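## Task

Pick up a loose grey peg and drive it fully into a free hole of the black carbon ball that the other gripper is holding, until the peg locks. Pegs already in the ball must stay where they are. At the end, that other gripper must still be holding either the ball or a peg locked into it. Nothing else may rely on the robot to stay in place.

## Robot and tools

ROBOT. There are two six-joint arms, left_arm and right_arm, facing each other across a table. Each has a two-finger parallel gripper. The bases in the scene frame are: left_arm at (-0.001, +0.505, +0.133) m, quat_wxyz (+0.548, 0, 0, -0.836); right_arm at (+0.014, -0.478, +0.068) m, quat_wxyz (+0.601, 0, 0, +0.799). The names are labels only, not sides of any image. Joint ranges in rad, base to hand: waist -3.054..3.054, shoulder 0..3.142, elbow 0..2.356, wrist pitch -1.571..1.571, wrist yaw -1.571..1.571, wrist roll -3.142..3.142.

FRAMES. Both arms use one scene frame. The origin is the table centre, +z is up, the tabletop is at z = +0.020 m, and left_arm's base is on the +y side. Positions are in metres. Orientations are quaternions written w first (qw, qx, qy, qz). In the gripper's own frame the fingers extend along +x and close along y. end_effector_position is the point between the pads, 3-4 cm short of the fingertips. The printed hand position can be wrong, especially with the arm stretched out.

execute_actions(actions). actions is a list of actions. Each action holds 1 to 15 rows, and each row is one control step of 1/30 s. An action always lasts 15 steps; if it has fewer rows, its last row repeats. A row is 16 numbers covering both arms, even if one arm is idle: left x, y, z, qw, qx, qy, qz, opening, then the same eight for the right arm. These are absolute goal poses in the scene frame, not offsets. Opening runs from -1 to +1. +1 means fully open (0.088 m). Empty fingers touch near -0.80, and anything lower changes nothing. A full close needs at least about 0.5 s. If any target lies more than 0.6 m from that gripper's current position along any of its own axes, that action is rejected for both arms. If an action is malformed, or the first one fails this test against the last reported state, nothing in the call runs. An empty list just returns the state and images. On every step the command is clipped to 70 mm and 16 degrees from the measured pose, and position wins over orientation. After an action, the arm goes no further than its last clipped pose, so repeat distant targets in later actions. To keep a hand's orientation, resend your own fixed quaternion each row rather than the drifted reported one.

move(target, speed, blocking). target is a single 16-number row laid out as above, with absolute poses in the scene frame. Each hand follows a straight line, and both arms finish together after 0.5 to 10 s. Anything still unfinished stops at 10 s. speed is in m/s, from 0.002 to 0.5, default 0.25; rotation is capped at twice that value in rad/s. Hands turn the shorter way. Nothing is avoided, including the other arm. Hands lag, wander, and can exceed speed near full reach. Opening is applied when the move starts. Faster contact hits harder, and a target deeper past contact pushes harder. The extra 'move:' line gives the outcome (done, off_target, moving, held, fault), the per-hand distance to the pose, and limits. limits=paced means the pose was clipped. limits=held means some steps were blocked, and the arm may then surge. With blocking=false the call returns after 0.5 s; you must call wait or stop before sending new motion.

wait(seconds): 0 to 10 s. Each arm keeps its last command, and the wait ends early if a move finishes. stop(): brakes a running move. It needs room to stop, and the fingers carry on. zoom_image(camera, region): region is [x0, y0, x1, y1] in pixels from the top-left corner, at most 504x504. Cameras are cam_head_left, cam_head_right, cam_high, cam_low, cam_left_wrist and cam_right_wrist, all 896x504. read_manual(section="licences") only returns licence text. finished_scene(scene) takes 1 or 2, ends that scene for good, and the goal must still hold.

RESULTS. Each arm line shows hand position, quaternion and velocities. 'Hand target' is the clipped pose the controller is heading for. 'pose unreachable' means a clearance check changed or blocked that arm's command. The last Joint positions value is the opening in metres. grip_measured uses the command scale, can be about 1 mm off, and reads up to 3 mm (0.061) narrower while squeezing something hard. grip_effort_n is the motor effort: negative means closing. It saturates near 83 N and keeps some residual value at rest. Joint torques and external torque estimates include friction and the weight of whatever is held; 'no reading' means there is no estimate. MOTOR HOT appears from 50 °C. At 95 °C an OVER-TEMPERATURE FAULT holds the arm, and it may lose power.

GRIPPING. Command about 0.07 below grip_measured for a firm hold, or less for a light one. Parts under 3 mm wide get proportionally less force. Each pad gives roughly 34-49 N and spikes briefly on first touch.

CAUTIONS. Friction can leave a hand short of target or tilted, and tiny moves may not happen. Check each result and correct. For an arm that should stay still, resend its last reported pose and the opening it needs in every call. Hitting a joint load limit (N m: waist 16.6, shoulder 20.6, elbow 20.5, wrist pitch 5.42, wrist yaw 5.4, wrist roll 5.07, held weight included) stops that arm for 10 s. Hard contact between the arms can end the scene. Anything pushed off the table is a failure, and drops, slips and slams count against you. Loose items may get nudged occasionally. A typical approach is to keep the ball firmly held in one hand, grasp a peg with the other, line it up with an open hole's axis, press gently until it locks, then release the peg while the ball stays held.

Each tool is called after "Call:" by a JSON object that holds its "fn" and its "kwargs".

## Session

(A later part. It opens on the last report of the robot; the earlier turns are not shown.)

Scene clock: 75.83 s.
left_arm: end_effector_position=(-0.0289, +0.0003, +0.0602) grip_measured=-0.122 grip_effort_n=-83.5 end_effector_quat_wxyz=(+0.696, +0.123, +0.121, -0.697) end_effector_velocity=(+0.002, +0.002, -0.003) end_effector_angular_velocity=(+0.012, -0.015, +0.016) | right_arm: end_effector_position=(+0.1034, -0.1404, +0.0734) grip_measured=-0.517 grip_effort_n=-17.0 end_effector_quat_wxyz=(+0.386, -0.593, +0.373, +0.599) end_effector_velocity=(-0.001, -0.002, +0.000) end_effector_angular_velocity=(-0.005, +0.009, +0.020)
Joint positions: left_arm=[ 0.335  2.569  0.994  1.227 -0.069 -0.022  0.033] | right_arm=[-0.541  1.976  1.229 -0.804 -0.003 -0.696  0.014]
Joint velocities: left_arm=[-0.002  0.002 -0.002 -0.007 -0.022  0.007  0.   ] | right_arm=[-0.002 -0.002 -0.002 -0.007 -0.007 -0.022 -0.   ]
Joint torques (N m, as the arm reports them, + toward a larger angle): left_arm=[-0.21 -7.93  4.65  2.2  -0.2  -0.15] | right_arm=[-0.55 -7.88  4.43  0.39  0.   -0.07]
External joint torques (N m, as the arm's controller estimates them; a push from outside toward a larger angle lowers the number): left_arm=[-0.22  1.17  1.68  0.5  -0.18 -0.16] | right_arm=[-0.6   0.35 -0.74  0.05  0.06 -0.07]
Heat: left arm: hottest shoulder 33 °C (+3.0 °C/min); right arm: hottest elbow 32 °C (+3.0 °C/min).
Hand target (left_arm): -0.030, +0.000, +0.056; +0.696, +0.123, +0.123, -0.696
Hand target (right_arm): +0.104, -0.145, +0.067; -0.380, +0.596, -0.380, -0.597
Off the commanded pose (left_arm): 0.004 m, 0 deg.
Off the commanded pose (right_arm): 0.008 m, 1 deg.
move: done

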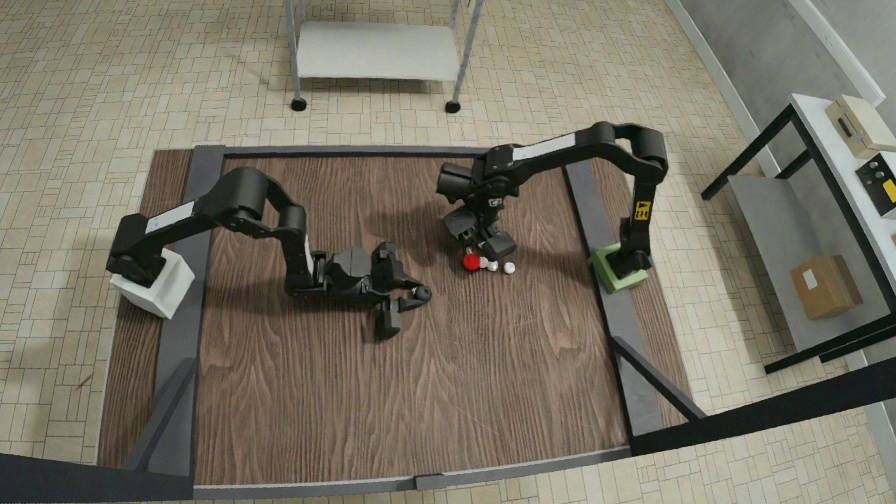

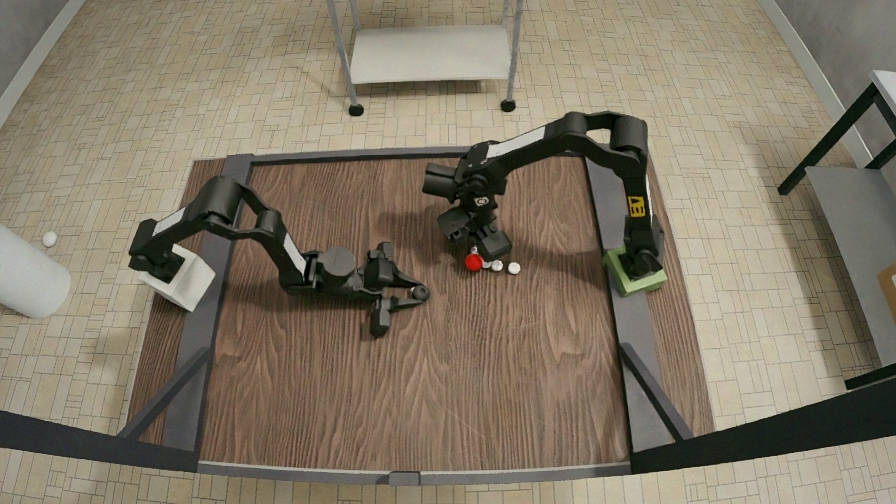

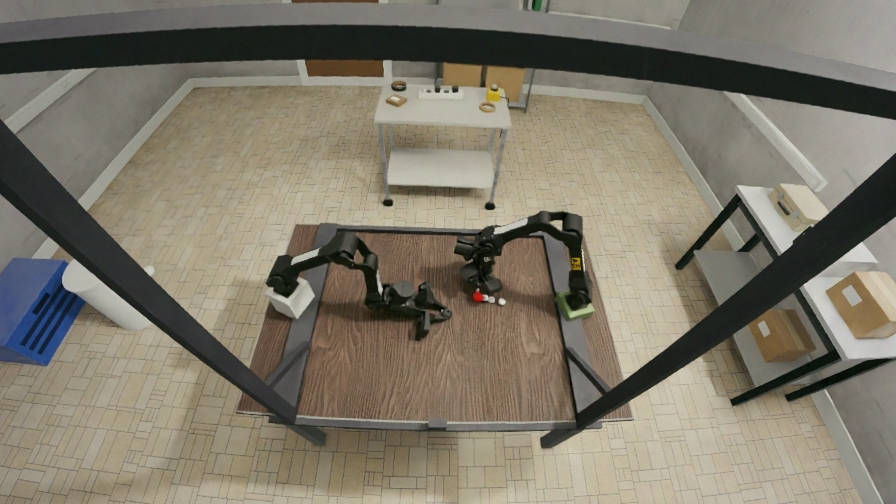

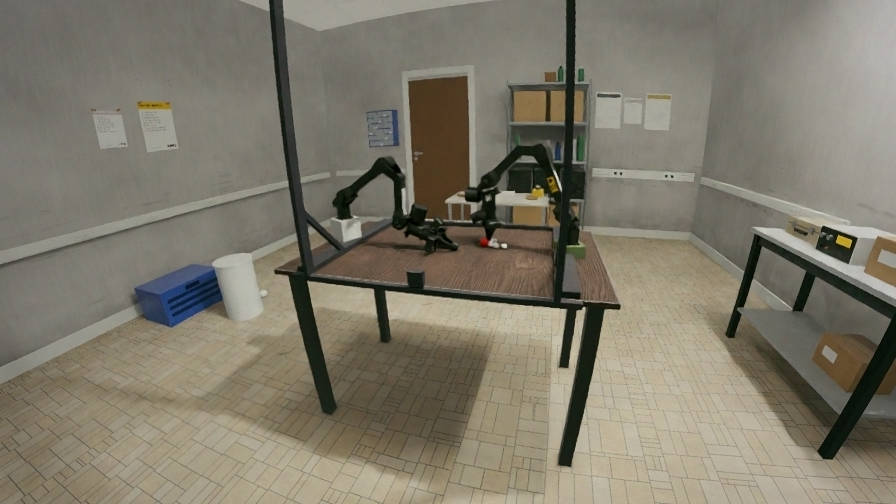

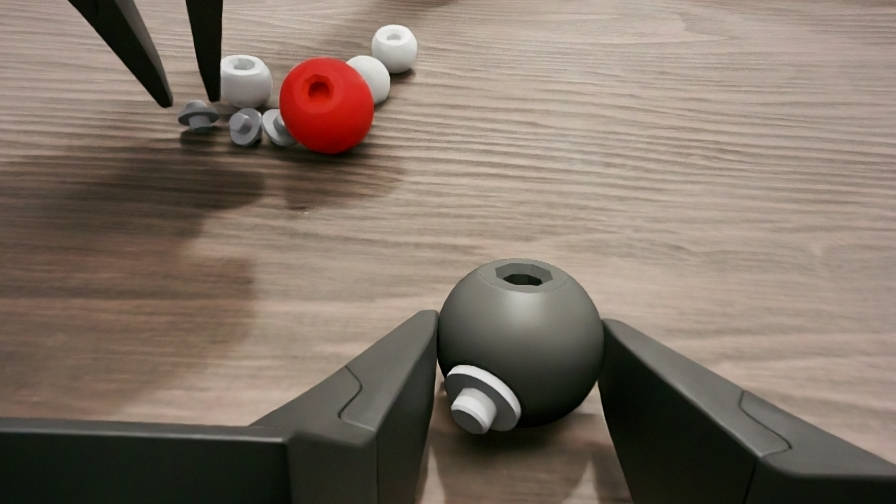

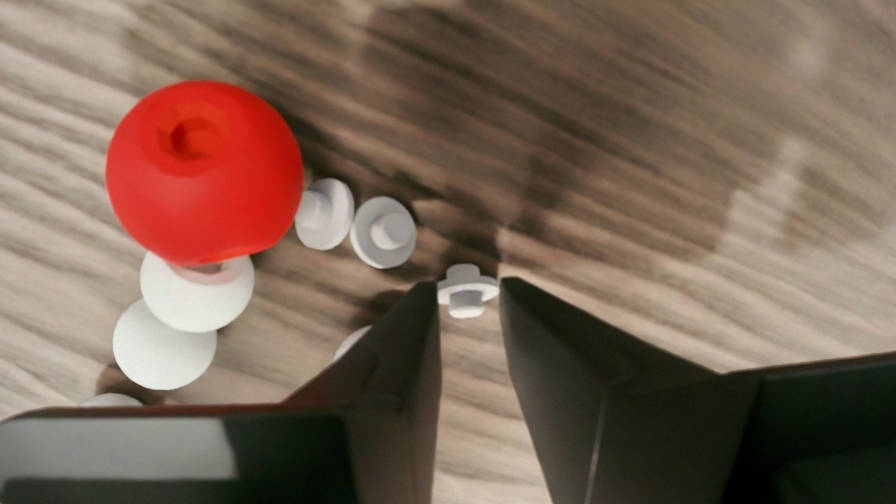

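Call:
{"fn": "move", "kwargs": {"target": [-0.03,0.0,0.052,0.6964,0.1228,0.1228,-0.6964,-0.19, 0.1037,-0.1458,0.0585,0.3799,-0.5964,0.3799,0.5964,-0.585], "speed": 0.012}}

Scene clock: 85.57 s.
left_arm: end_effector_position=(-0.0290, -0.0012, +0.0593) grip_measured=-0.122 grip_effort_n=-83.5 end_effector_quat_wxyz=(+0.696, +0.120, +0.118, -0.698) end_effector_velocity=(-0.000, -0.000, +0.002) end_effector_angular_velocity=(-0.008, -0.009, +0.002) | right_arm: end_effector_position=(+0.1035, -0.1407, +0.0658) grip_measured=-0.582 grip_effort_n=-17.0 end_effector_quat_wxyz=(+0.387, -0.593, +0.372, +0.600) end_effector_velocity=(-0.001, -0.004, -0.001) end_effector_angular_velocity=(-0.010, +0.010, +0.020)
Joint positions: left_arm=[ 0.335  2.581  1.003  1.239 -0.069 -0.022  0.033] | right_arm=[-0.542  1.987  1.211 -0.771 -0.003 -0.697  0.01 ]
Joint velocities: left_arm=[-0.002 -0.002 -0.002  0.007 -0.007  0.007  0.   ] | right_arm=[-0.002 -0.002 -0.007 -0.007 -0.007 -0.022 -0.   ]
Joint torques (N m, as the arm reports them, + toward a larger angle): left_arm=[-0.23 -7.3   4.37  1.96 -0.22 -0.13] | right_arm=[-0.27 -7.68  4.51  0.44  0.02 -0.11]
External joint torques (N m, as the arm's controller estimates them; a push from outside toward a larger angle lowers the number): left_arm=[-0.28  1.96  1.32  0.22 -0.19 -0.14] | right_arm=[-0.28  0.53 -0.6   0.09  0.07 -0.1 ]
Heat: left arm: hottest shoulder 33 °C (+3.0 °C/min); right arm: hottest shoulder 31 °C (+1.0 °C/min).
Hand target (left_arm): -0.030, +0.000, +0.052; +0.696, +0.123, +0.123, -0.696
Hand target (right_arm): +0.104, -0.146, +0.059; -0.380, +0.596, -0.380, -0.596
Off the commanded pose (left_arm): 0.007 m, 1 deg.
Off the commanded pose (right_arm): 0.009 m, 1 deg.
move: off_target (right_arm)

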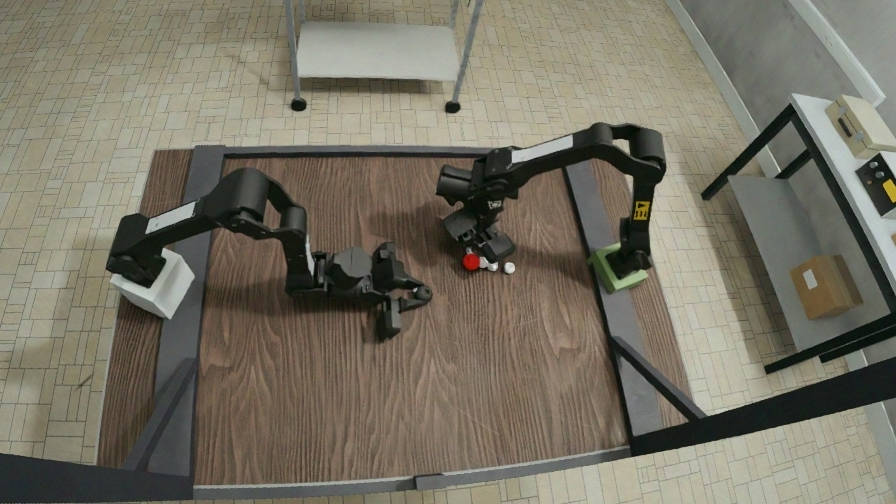

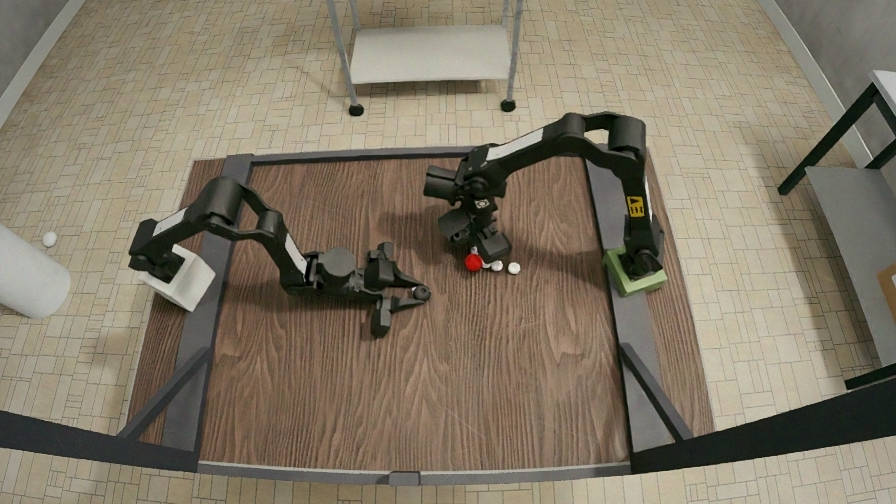

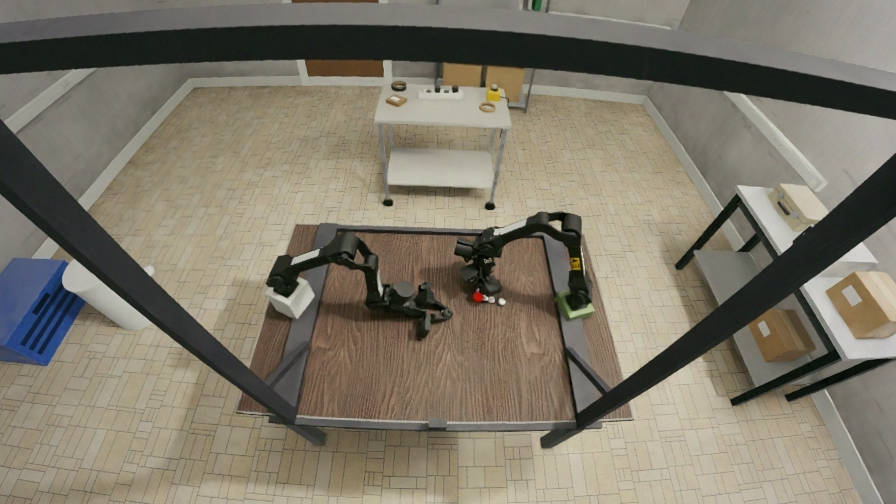

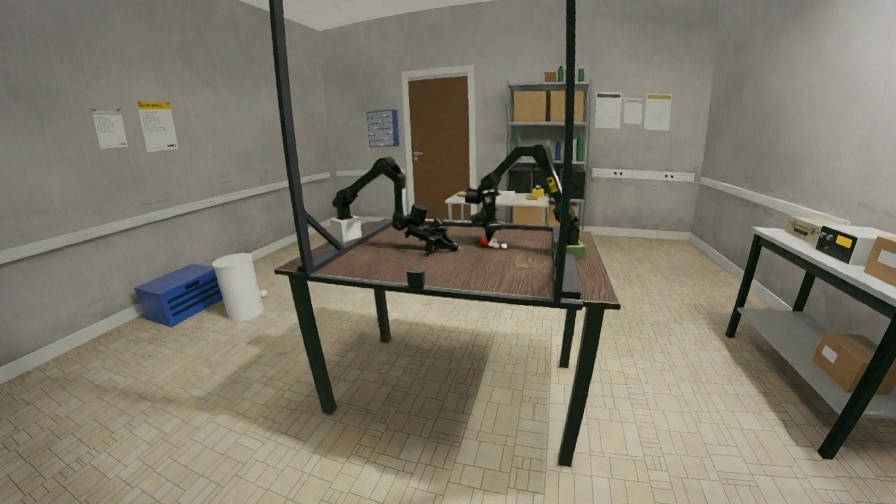

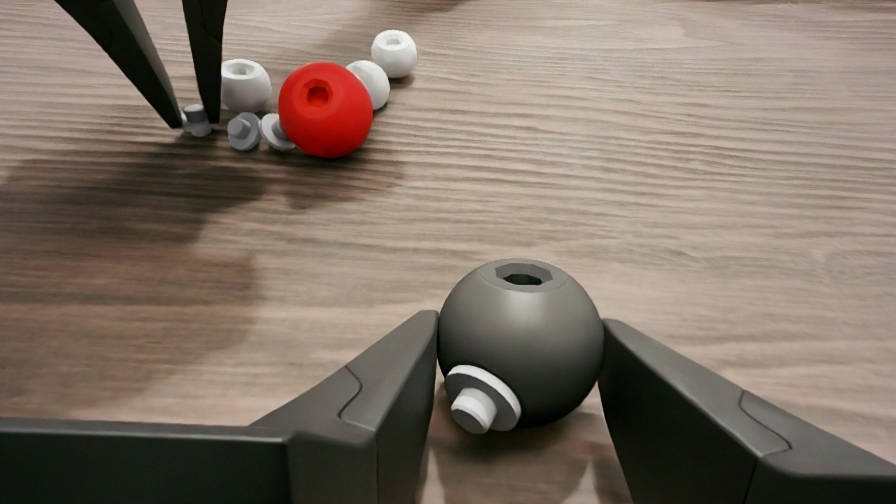

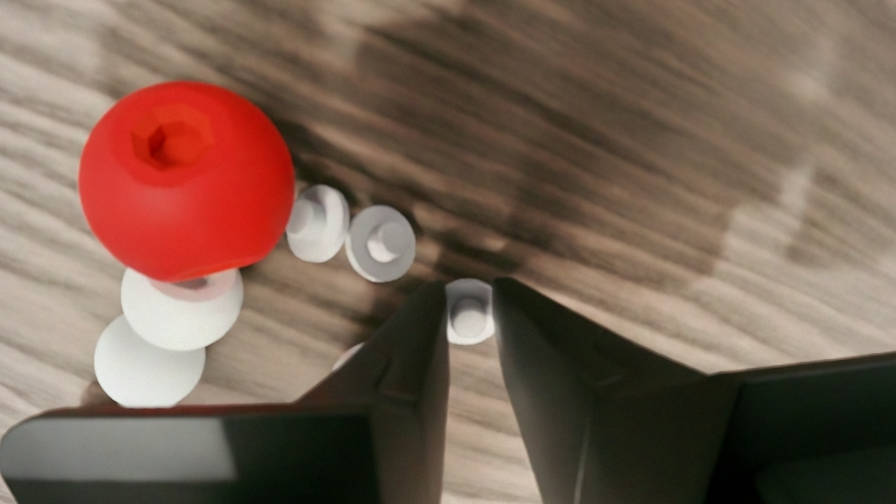

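It tipped upright. Check details.

Call:
{"fn": "zoom_image", "kwargs": {"camera": "cam_right_wrist", "region": [400, 250, 540, 360]}}

Call:
{"fn": "zoom_image", "kwargs": {"camera": "cam_left_wrist", "region": [140, 70, 270, 160]}}

Region (400, 250, 540, 360) of cam_right_wrist's 896x504 image, scaled by 3.600, with more detail than that image has; it fills the top 396 rows of this view, and the rest is white.

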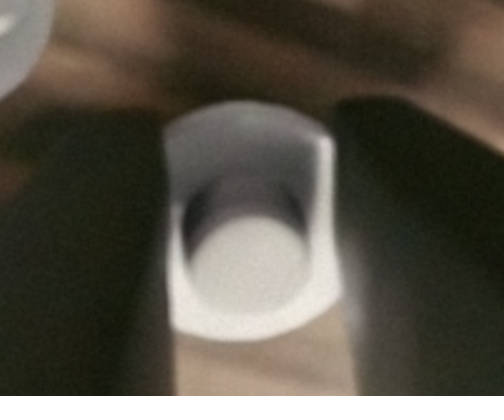

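Region (140, 70, 270, 160) of cam_left_wrist's 896x504 image, scaled by 3.877, with more detail than that image has; it fills the top 349 rows of this view, and the rest is white.

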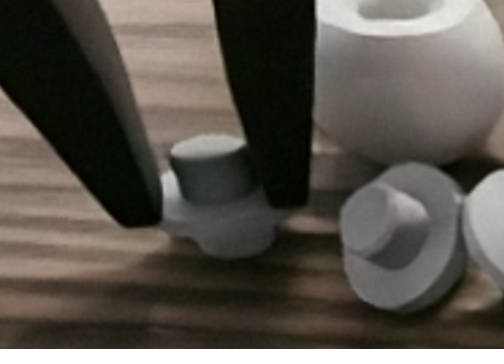

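Call:
{"fn": "execute_actions", "kwargs": {"actions": [[[-0.03,0.0,0.052,0.6964,0.1228,0.1228,-0.6964,-0.19, 0.1037,-0.1458,0.062,0.3799,-0.5964,0.3799,0.5964,-0.57],[-0.03,0.0,0.052,0.6964,0.1228,0.1228,-0.6964,-0.19, 0.1037,-0.1458,0.065,0.3799,-0.5964,0.3799,0.5964,-0.57],[-0.03,0.0,0.052,0.6964,0.1228,0.1228,-0.6964,-0.19, 0.1037,-0.1458,0.068,0.3799,-0.5964,0.3799,0.5964,-0.57],[-0.03,0.0,0.052,0.6964,0.1228,0.1228,-0.6964,-0.19, 0.1037,-0.1458,0.070,0.3799,-0.5964,0.3799,0.5964,-0.57],[-0.03,0.0,0.052,0.6964,0.1228,0.1228,-0.6964,-0.19, 0.1040,-0.1464,0.072,0.3799,-0.5964,0.3799,0.5964,-0.57],[-0.03,0.0,0.052,0.6964,0.1228,0.1228,-0.6964,-0.19, 0.1044,-0.1472,0.073,0.3799,-0.5964,0.3799,0.5964,-0.57],[-0.03,0.0,0.052,0.6964,0.1228,0.1228,-0.6964,-0.19, 0.1048,-0.1480,0.074,0.3799,-0.5964,0.3799,0.5964,-0.57],[-0.03,0.0,0.052,0.6964,0.1228,0.1228,-0.6964,-0.19, 0.1052,-0.1490,0.074,0.3799,-0.5964,0.3799,0.5964,-0.57],[-0.03,0.0,0.052,0.6964,0.1228,0.1228,-0.6964,-0.19, 0.1056,-0.1498,0.074,0.3799,-0.5964,0.3799,0.5964,-0.57]],[[-0.03,0.0,0.052,0.6964,0.1228,0.1228,-0.6964,-0.19, 0.1056,-0.1498,0.072,0.3799,-0.5964,0.3799,0.5964,-0.57],[-0.03,0.0,0.052,0.6964,0.1228,0.1228,-0.6964,-0.19, 0.1056,-0.1498,0.070,0.3799,-0.5964,0.3799,0.5964,-0.57],[-0.03,0.0,0.052,0.6964,0.1228,0.1228,-0.6964,-0.19, 0.1056,-0.1498,0.068,0.3799,-0.5964,0.3799,0.5964,-0.57],[-0.03,0.0,0.052,0.6964,0.1228,0.1228,-0.6964,-0.19, 0.1056,-0.1498,0.0665,0.3799,-0.5964,0.3799,0.5964,-0.57],[-0.03,0.0,0.052,0.6964,0.1228,0.1228,-0.6964,-0.19, 0.1056,-0.1498,0.065,0.3799,-0.5964,0.3799,0.5964,-0.57],[-0.03,0.0,0.052,0.6964,0.1228,0.1228,-0.6964,-0.19, 0.1056,-0.1498,0.064,0.3799,-0.5964,0.3799,0.5964,-0.57],[-0.03,0.0,0.052,0.6964,0.1228,0.1228,-0.6964,-0.19, 0.1056,-0.1498,0.063,0.3799,-0.5964,0.3799,0.5964,-0.57],[-0.03,0.0,0.052,0.6964,0.1228,0.1228,-0.6964,-0.19, 0.1056,-0.1498,0.062,0.3799,-0.5964,0.3799,0.5964,-0.57],[-0.03,0.0,0.052,0.6964,0.1228,0.1228,-0.6964,-0.19, 0.1056,-0.1498,0.061,0.3799,-0.5964,0.3799,0.5964,-0.57],[-0.03,0.0,0.052,0.6964,0.1228,0.1228,-0.6964,-0.19, 0.1056,-0.1498,0.060,0.3799,-0.5964,0.3799,0.5964,-0.57]]]}}

Scene clock: 104.83 s.
left_arm: end_effector_position=(-0.0290, -0.0013, +0.0593) grip_measured=-0.122 grip_effort_n=-83.5 end_effector_quat_wxyz=(+0.696, +0.120, +0.118, -0.698) end_effector_velocity=(-0.002, +0.002, -0.003) end_effector_angular_velocity=(+0.012, -0.010, -0.003) | right_arm: end_effector_position=(+0.1057, -0.1440, +0.0691) grip_measured=-0.573 grip_effort_n=12.3 end_effector_quat_wxyz=(+0.388, -0.593, +0.371, +0.600) end_effector_velocity=(+0.007, +0.019, +0.001) end_effector_angular_velocity=(+0.090, -0.032, -0.010)
Joint positions: left_arm=[ 0.335  2.581  1.003  1.24  -0.069 -0.022  0.033] | right_arm=[-0.55   1.97   1.201 -0.775 -0.003 -0.706  0.011]
Joint velocities: left_arm=[-0.007  0.002 -0.002 -0.007 -0.007  0.007 -0.   ] | right_arm=[-0.002 -0.002 -0.002  0.095  0.007  0.007 -0.   ]
Joint torques (N m, as the arm reports them, + toward a larger angle): left_arm=[-0.27 -7.32  4.32  1.96 -0.22 -0.14] | right_arm=[-0.26 -7.41  3.96  0.53 -0.03 -0.08]
External joint torques (N m, as the arm's controller estimates them; a push from outside toward a larger angle lowers the number): left_arm=[-0.19  1.85  1.33  0.24 -0.21 -0.15] | right_arm=[-0.24  0.83 -1.33  0.16  0.02 -0.08]
External joint torques at the end of the 1st action: left_arm=[-0.28  1.78  1.28  0.26 -0.2  -0.12] | right_arm=[-0.32 -2.49  0.72 -0.07  0.   -0.06]
Heat: left arm: hottest shoulder 34 °C (+3.0 °C/min); right arm: hottest shoulder 32 °C (+1.0 °C/min).
Hand target (left_arm): -0.030, +0.000, +0.052; +0.696, +0.123, +0.123, -0.696
Hand target (right_arm): +0.105, -0.150, +0.060; -0.380, +0.596, -0.380, -0.596
Off the commanded pose (left_arm): 0.007 m, 1 deg.
Off the commanded pose (right_arm): 0.011 m, 2 deg.

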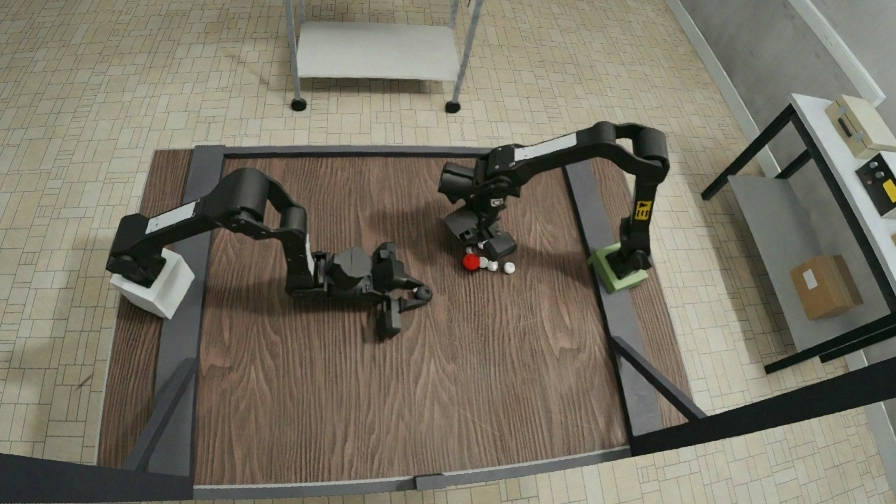

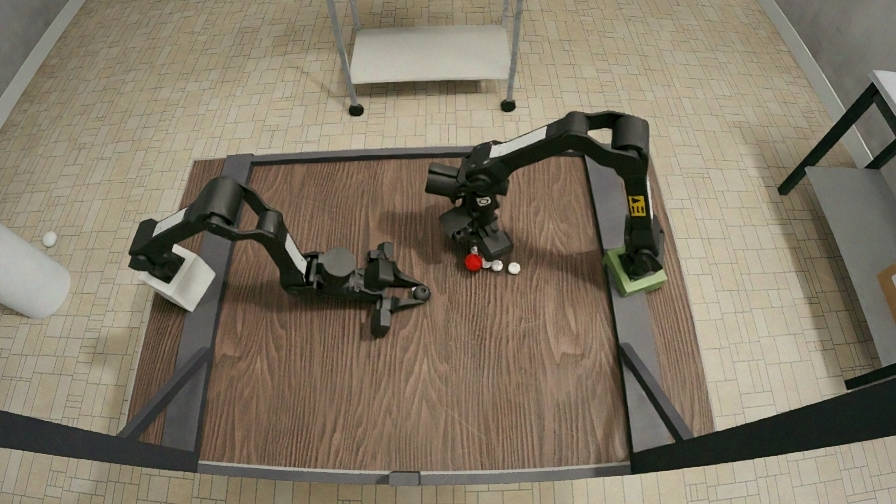

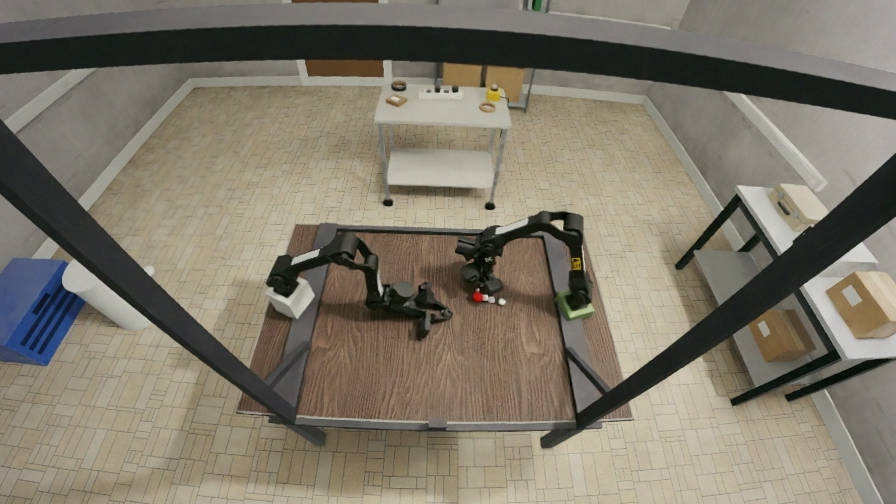

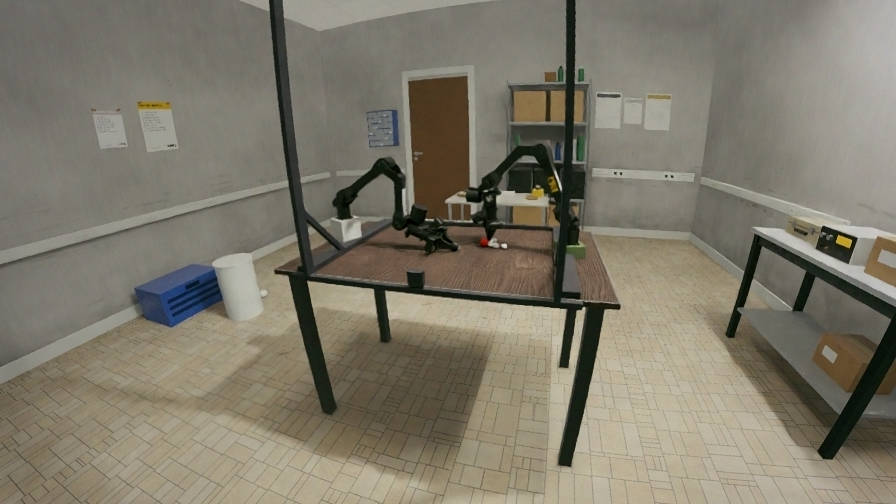

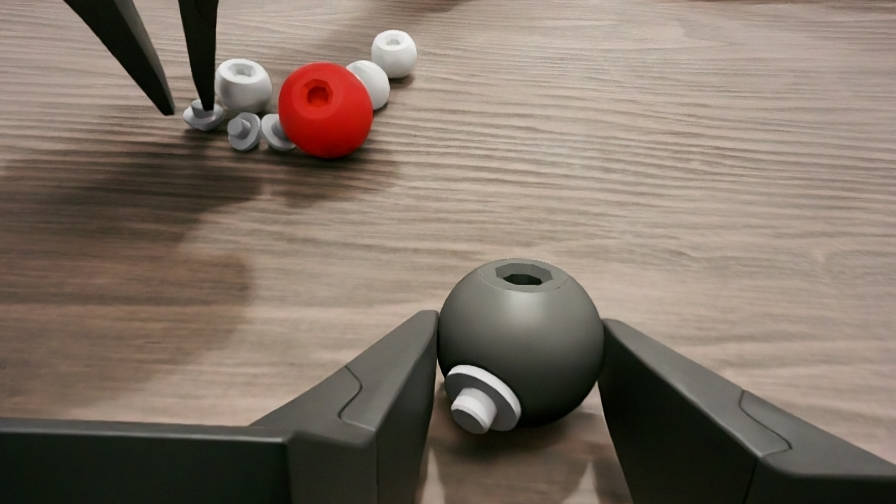

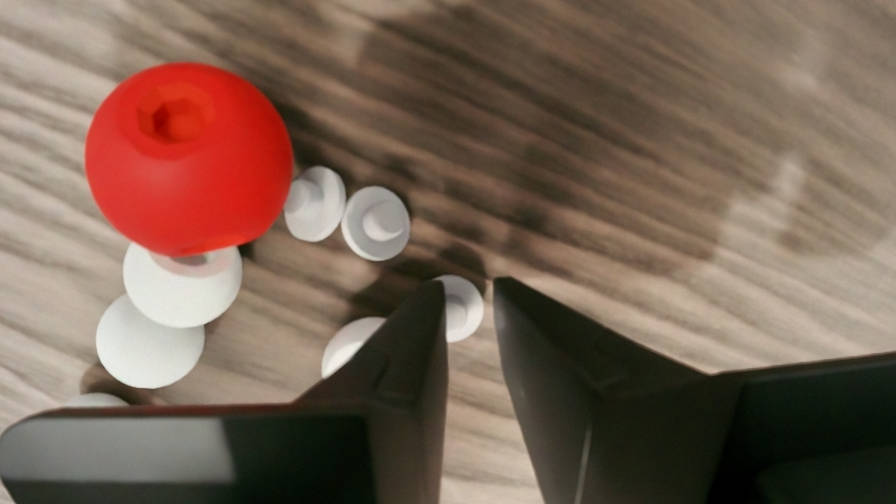

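Call:
{"fn": "move", "kwargs": {"target": [-0.03,0.0,0.052,0.6964,0.1228,0.1228,-0.6964,-0.19, 0.1057,-0.142,0.084,0.3799,-0.5964,0.3799,0.5964,-0.45], "speed": 0.04}}

Scene clock: 107.80 s.
left_arm: end_effector_position=(-0.0290, -0.0013, +0.0593) grip_measured=-0.122 grip_effort_n=-83.5 end_effector_quat_wxyz=(+0.696, +0.120, +0.118, -0.698) end_effector_velocity=(-0.005, +0.002, -0.004) end_effector_angular_velocity=(+0.022, -0.006, -0.017) | right_arm: end_effector_position=(+0.1057, -0.1442, +0.0816) grip_measured=-0.453 grip_effort_n=14.2 end_effector_quat_wxyz=(+0.377, -0.596, +0.382, +0.597) end_effector_velocity=(+0.001, -0.003, +0.002) end_effector_angular_velocity=(-0.014, -0.004, +0.020)
Joint positions: left_arm=[ 0.335  2.581  1.003  1.24  -0.069 -0.022  0.033] | right_arm=[-0.55   1.97   1.258 -0.865 -0.003 -0.706  0.017]
Joint velocities: left_arm=[-0.007 -0.002 -0.002 -0.022  0.007  0.007 -0.   ] | right_arm=[-0.002 -0.002  0.007 -0.022  0.007 -0.022  0.   ]
Joint torques (N m, as the arm reports them, + toward a larger angle): left_arm=[-0.29 -7.37  4.31  1.94 -0.2  -0.1 ] | right_arm=[ 0.4  -9.62  6.51  0.12  0.04  0.14]
External joint torques (N m, as the arm's controller estimates them; a push from outside toward a larger angle lowers the number): left_arm=[-0.23  1.88  1.28  0.21 -0.19 -0.11] | right_arm=[ 0.34 -1.41  1.24 -0.2   0.1   0.14]
Heat: left arm: hottest shoulder 34 °C (+2.0 °C/min); right arm: hottest shoulder 33 °C (+1.0 °C/min).
Hand target (left_arm): -0.030, +0.000, +0.052; +0.696, +0.123, +0.123, -0.696
Hand target (right_arm): +0.106, -0.142, +0.084; -0.380, +0.596, -0.380, -0.596
Off the commanded pose (left_arm): 0.007 m, 1 deg.
Off the commanded pose (right_arm): 0.003 m, 0 deg.
move: done

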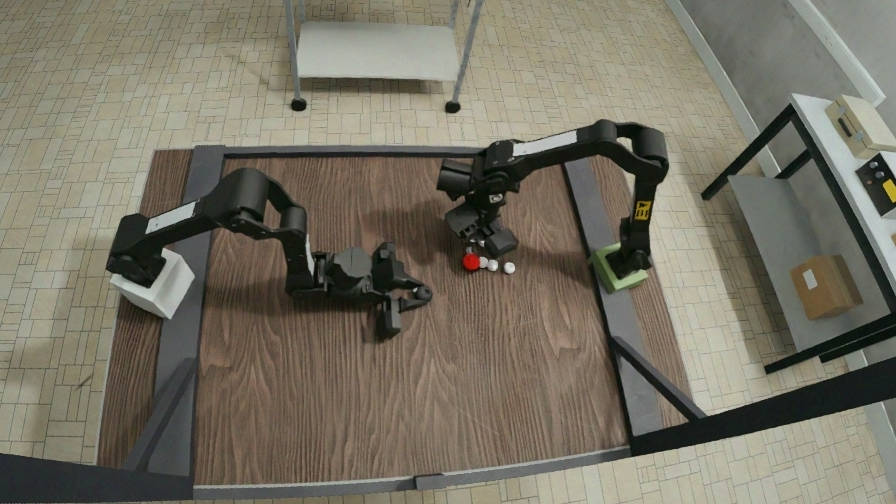

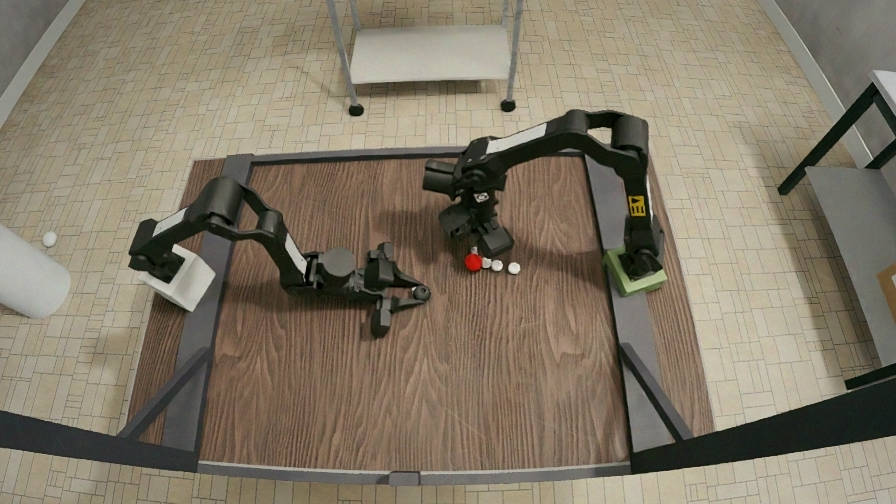

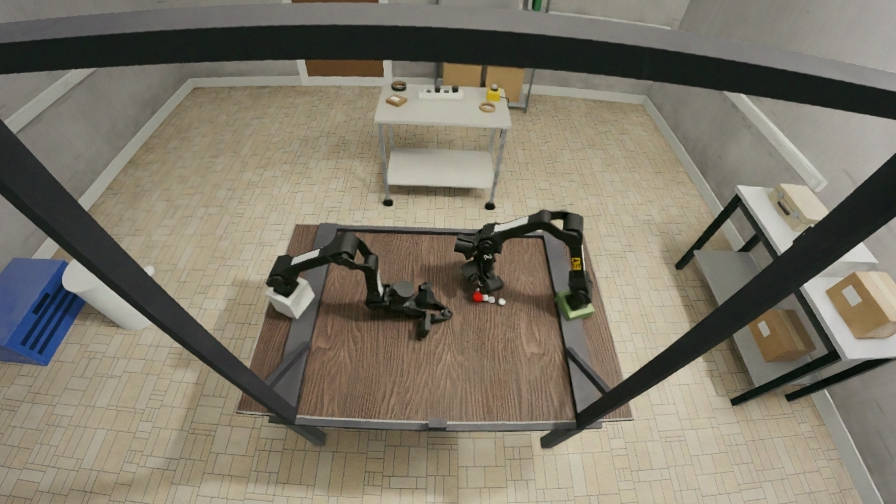

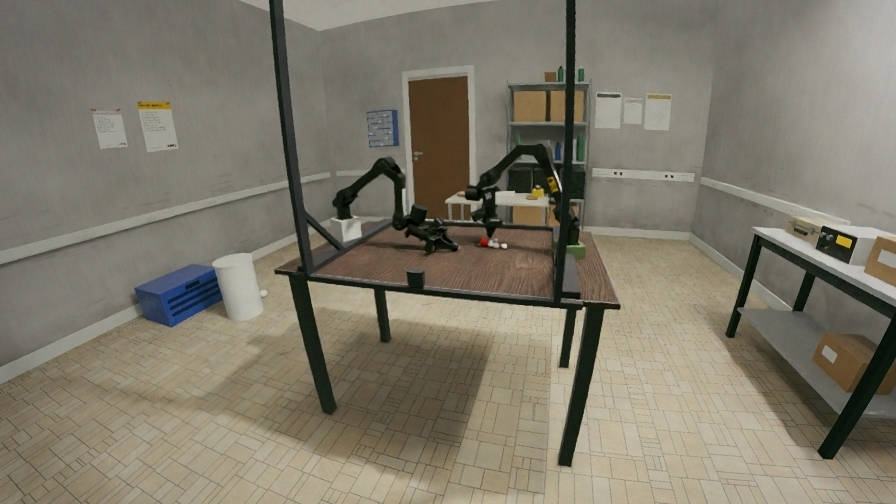

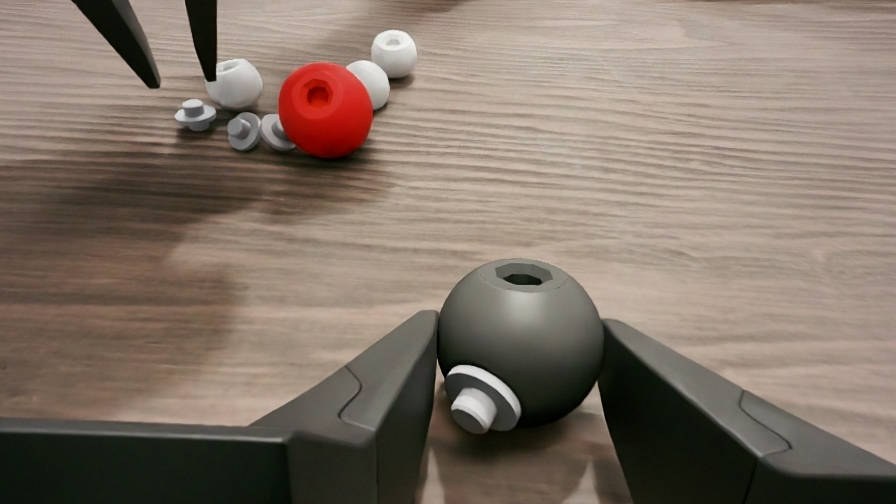

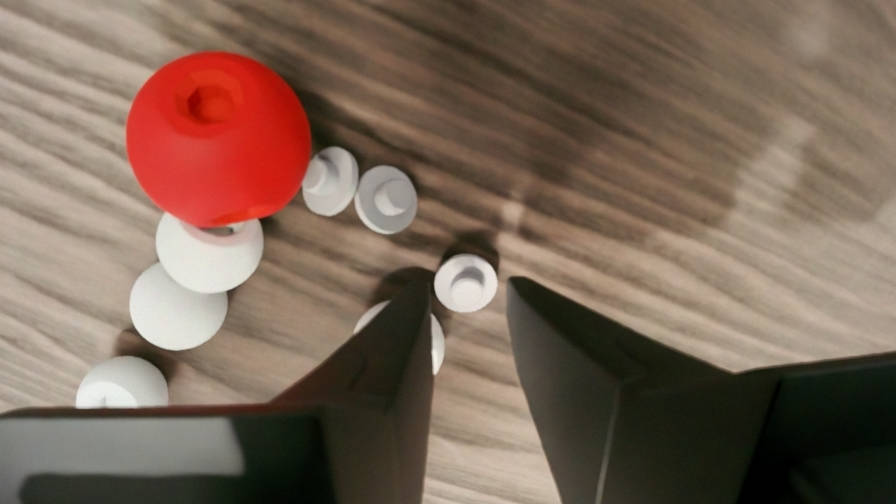

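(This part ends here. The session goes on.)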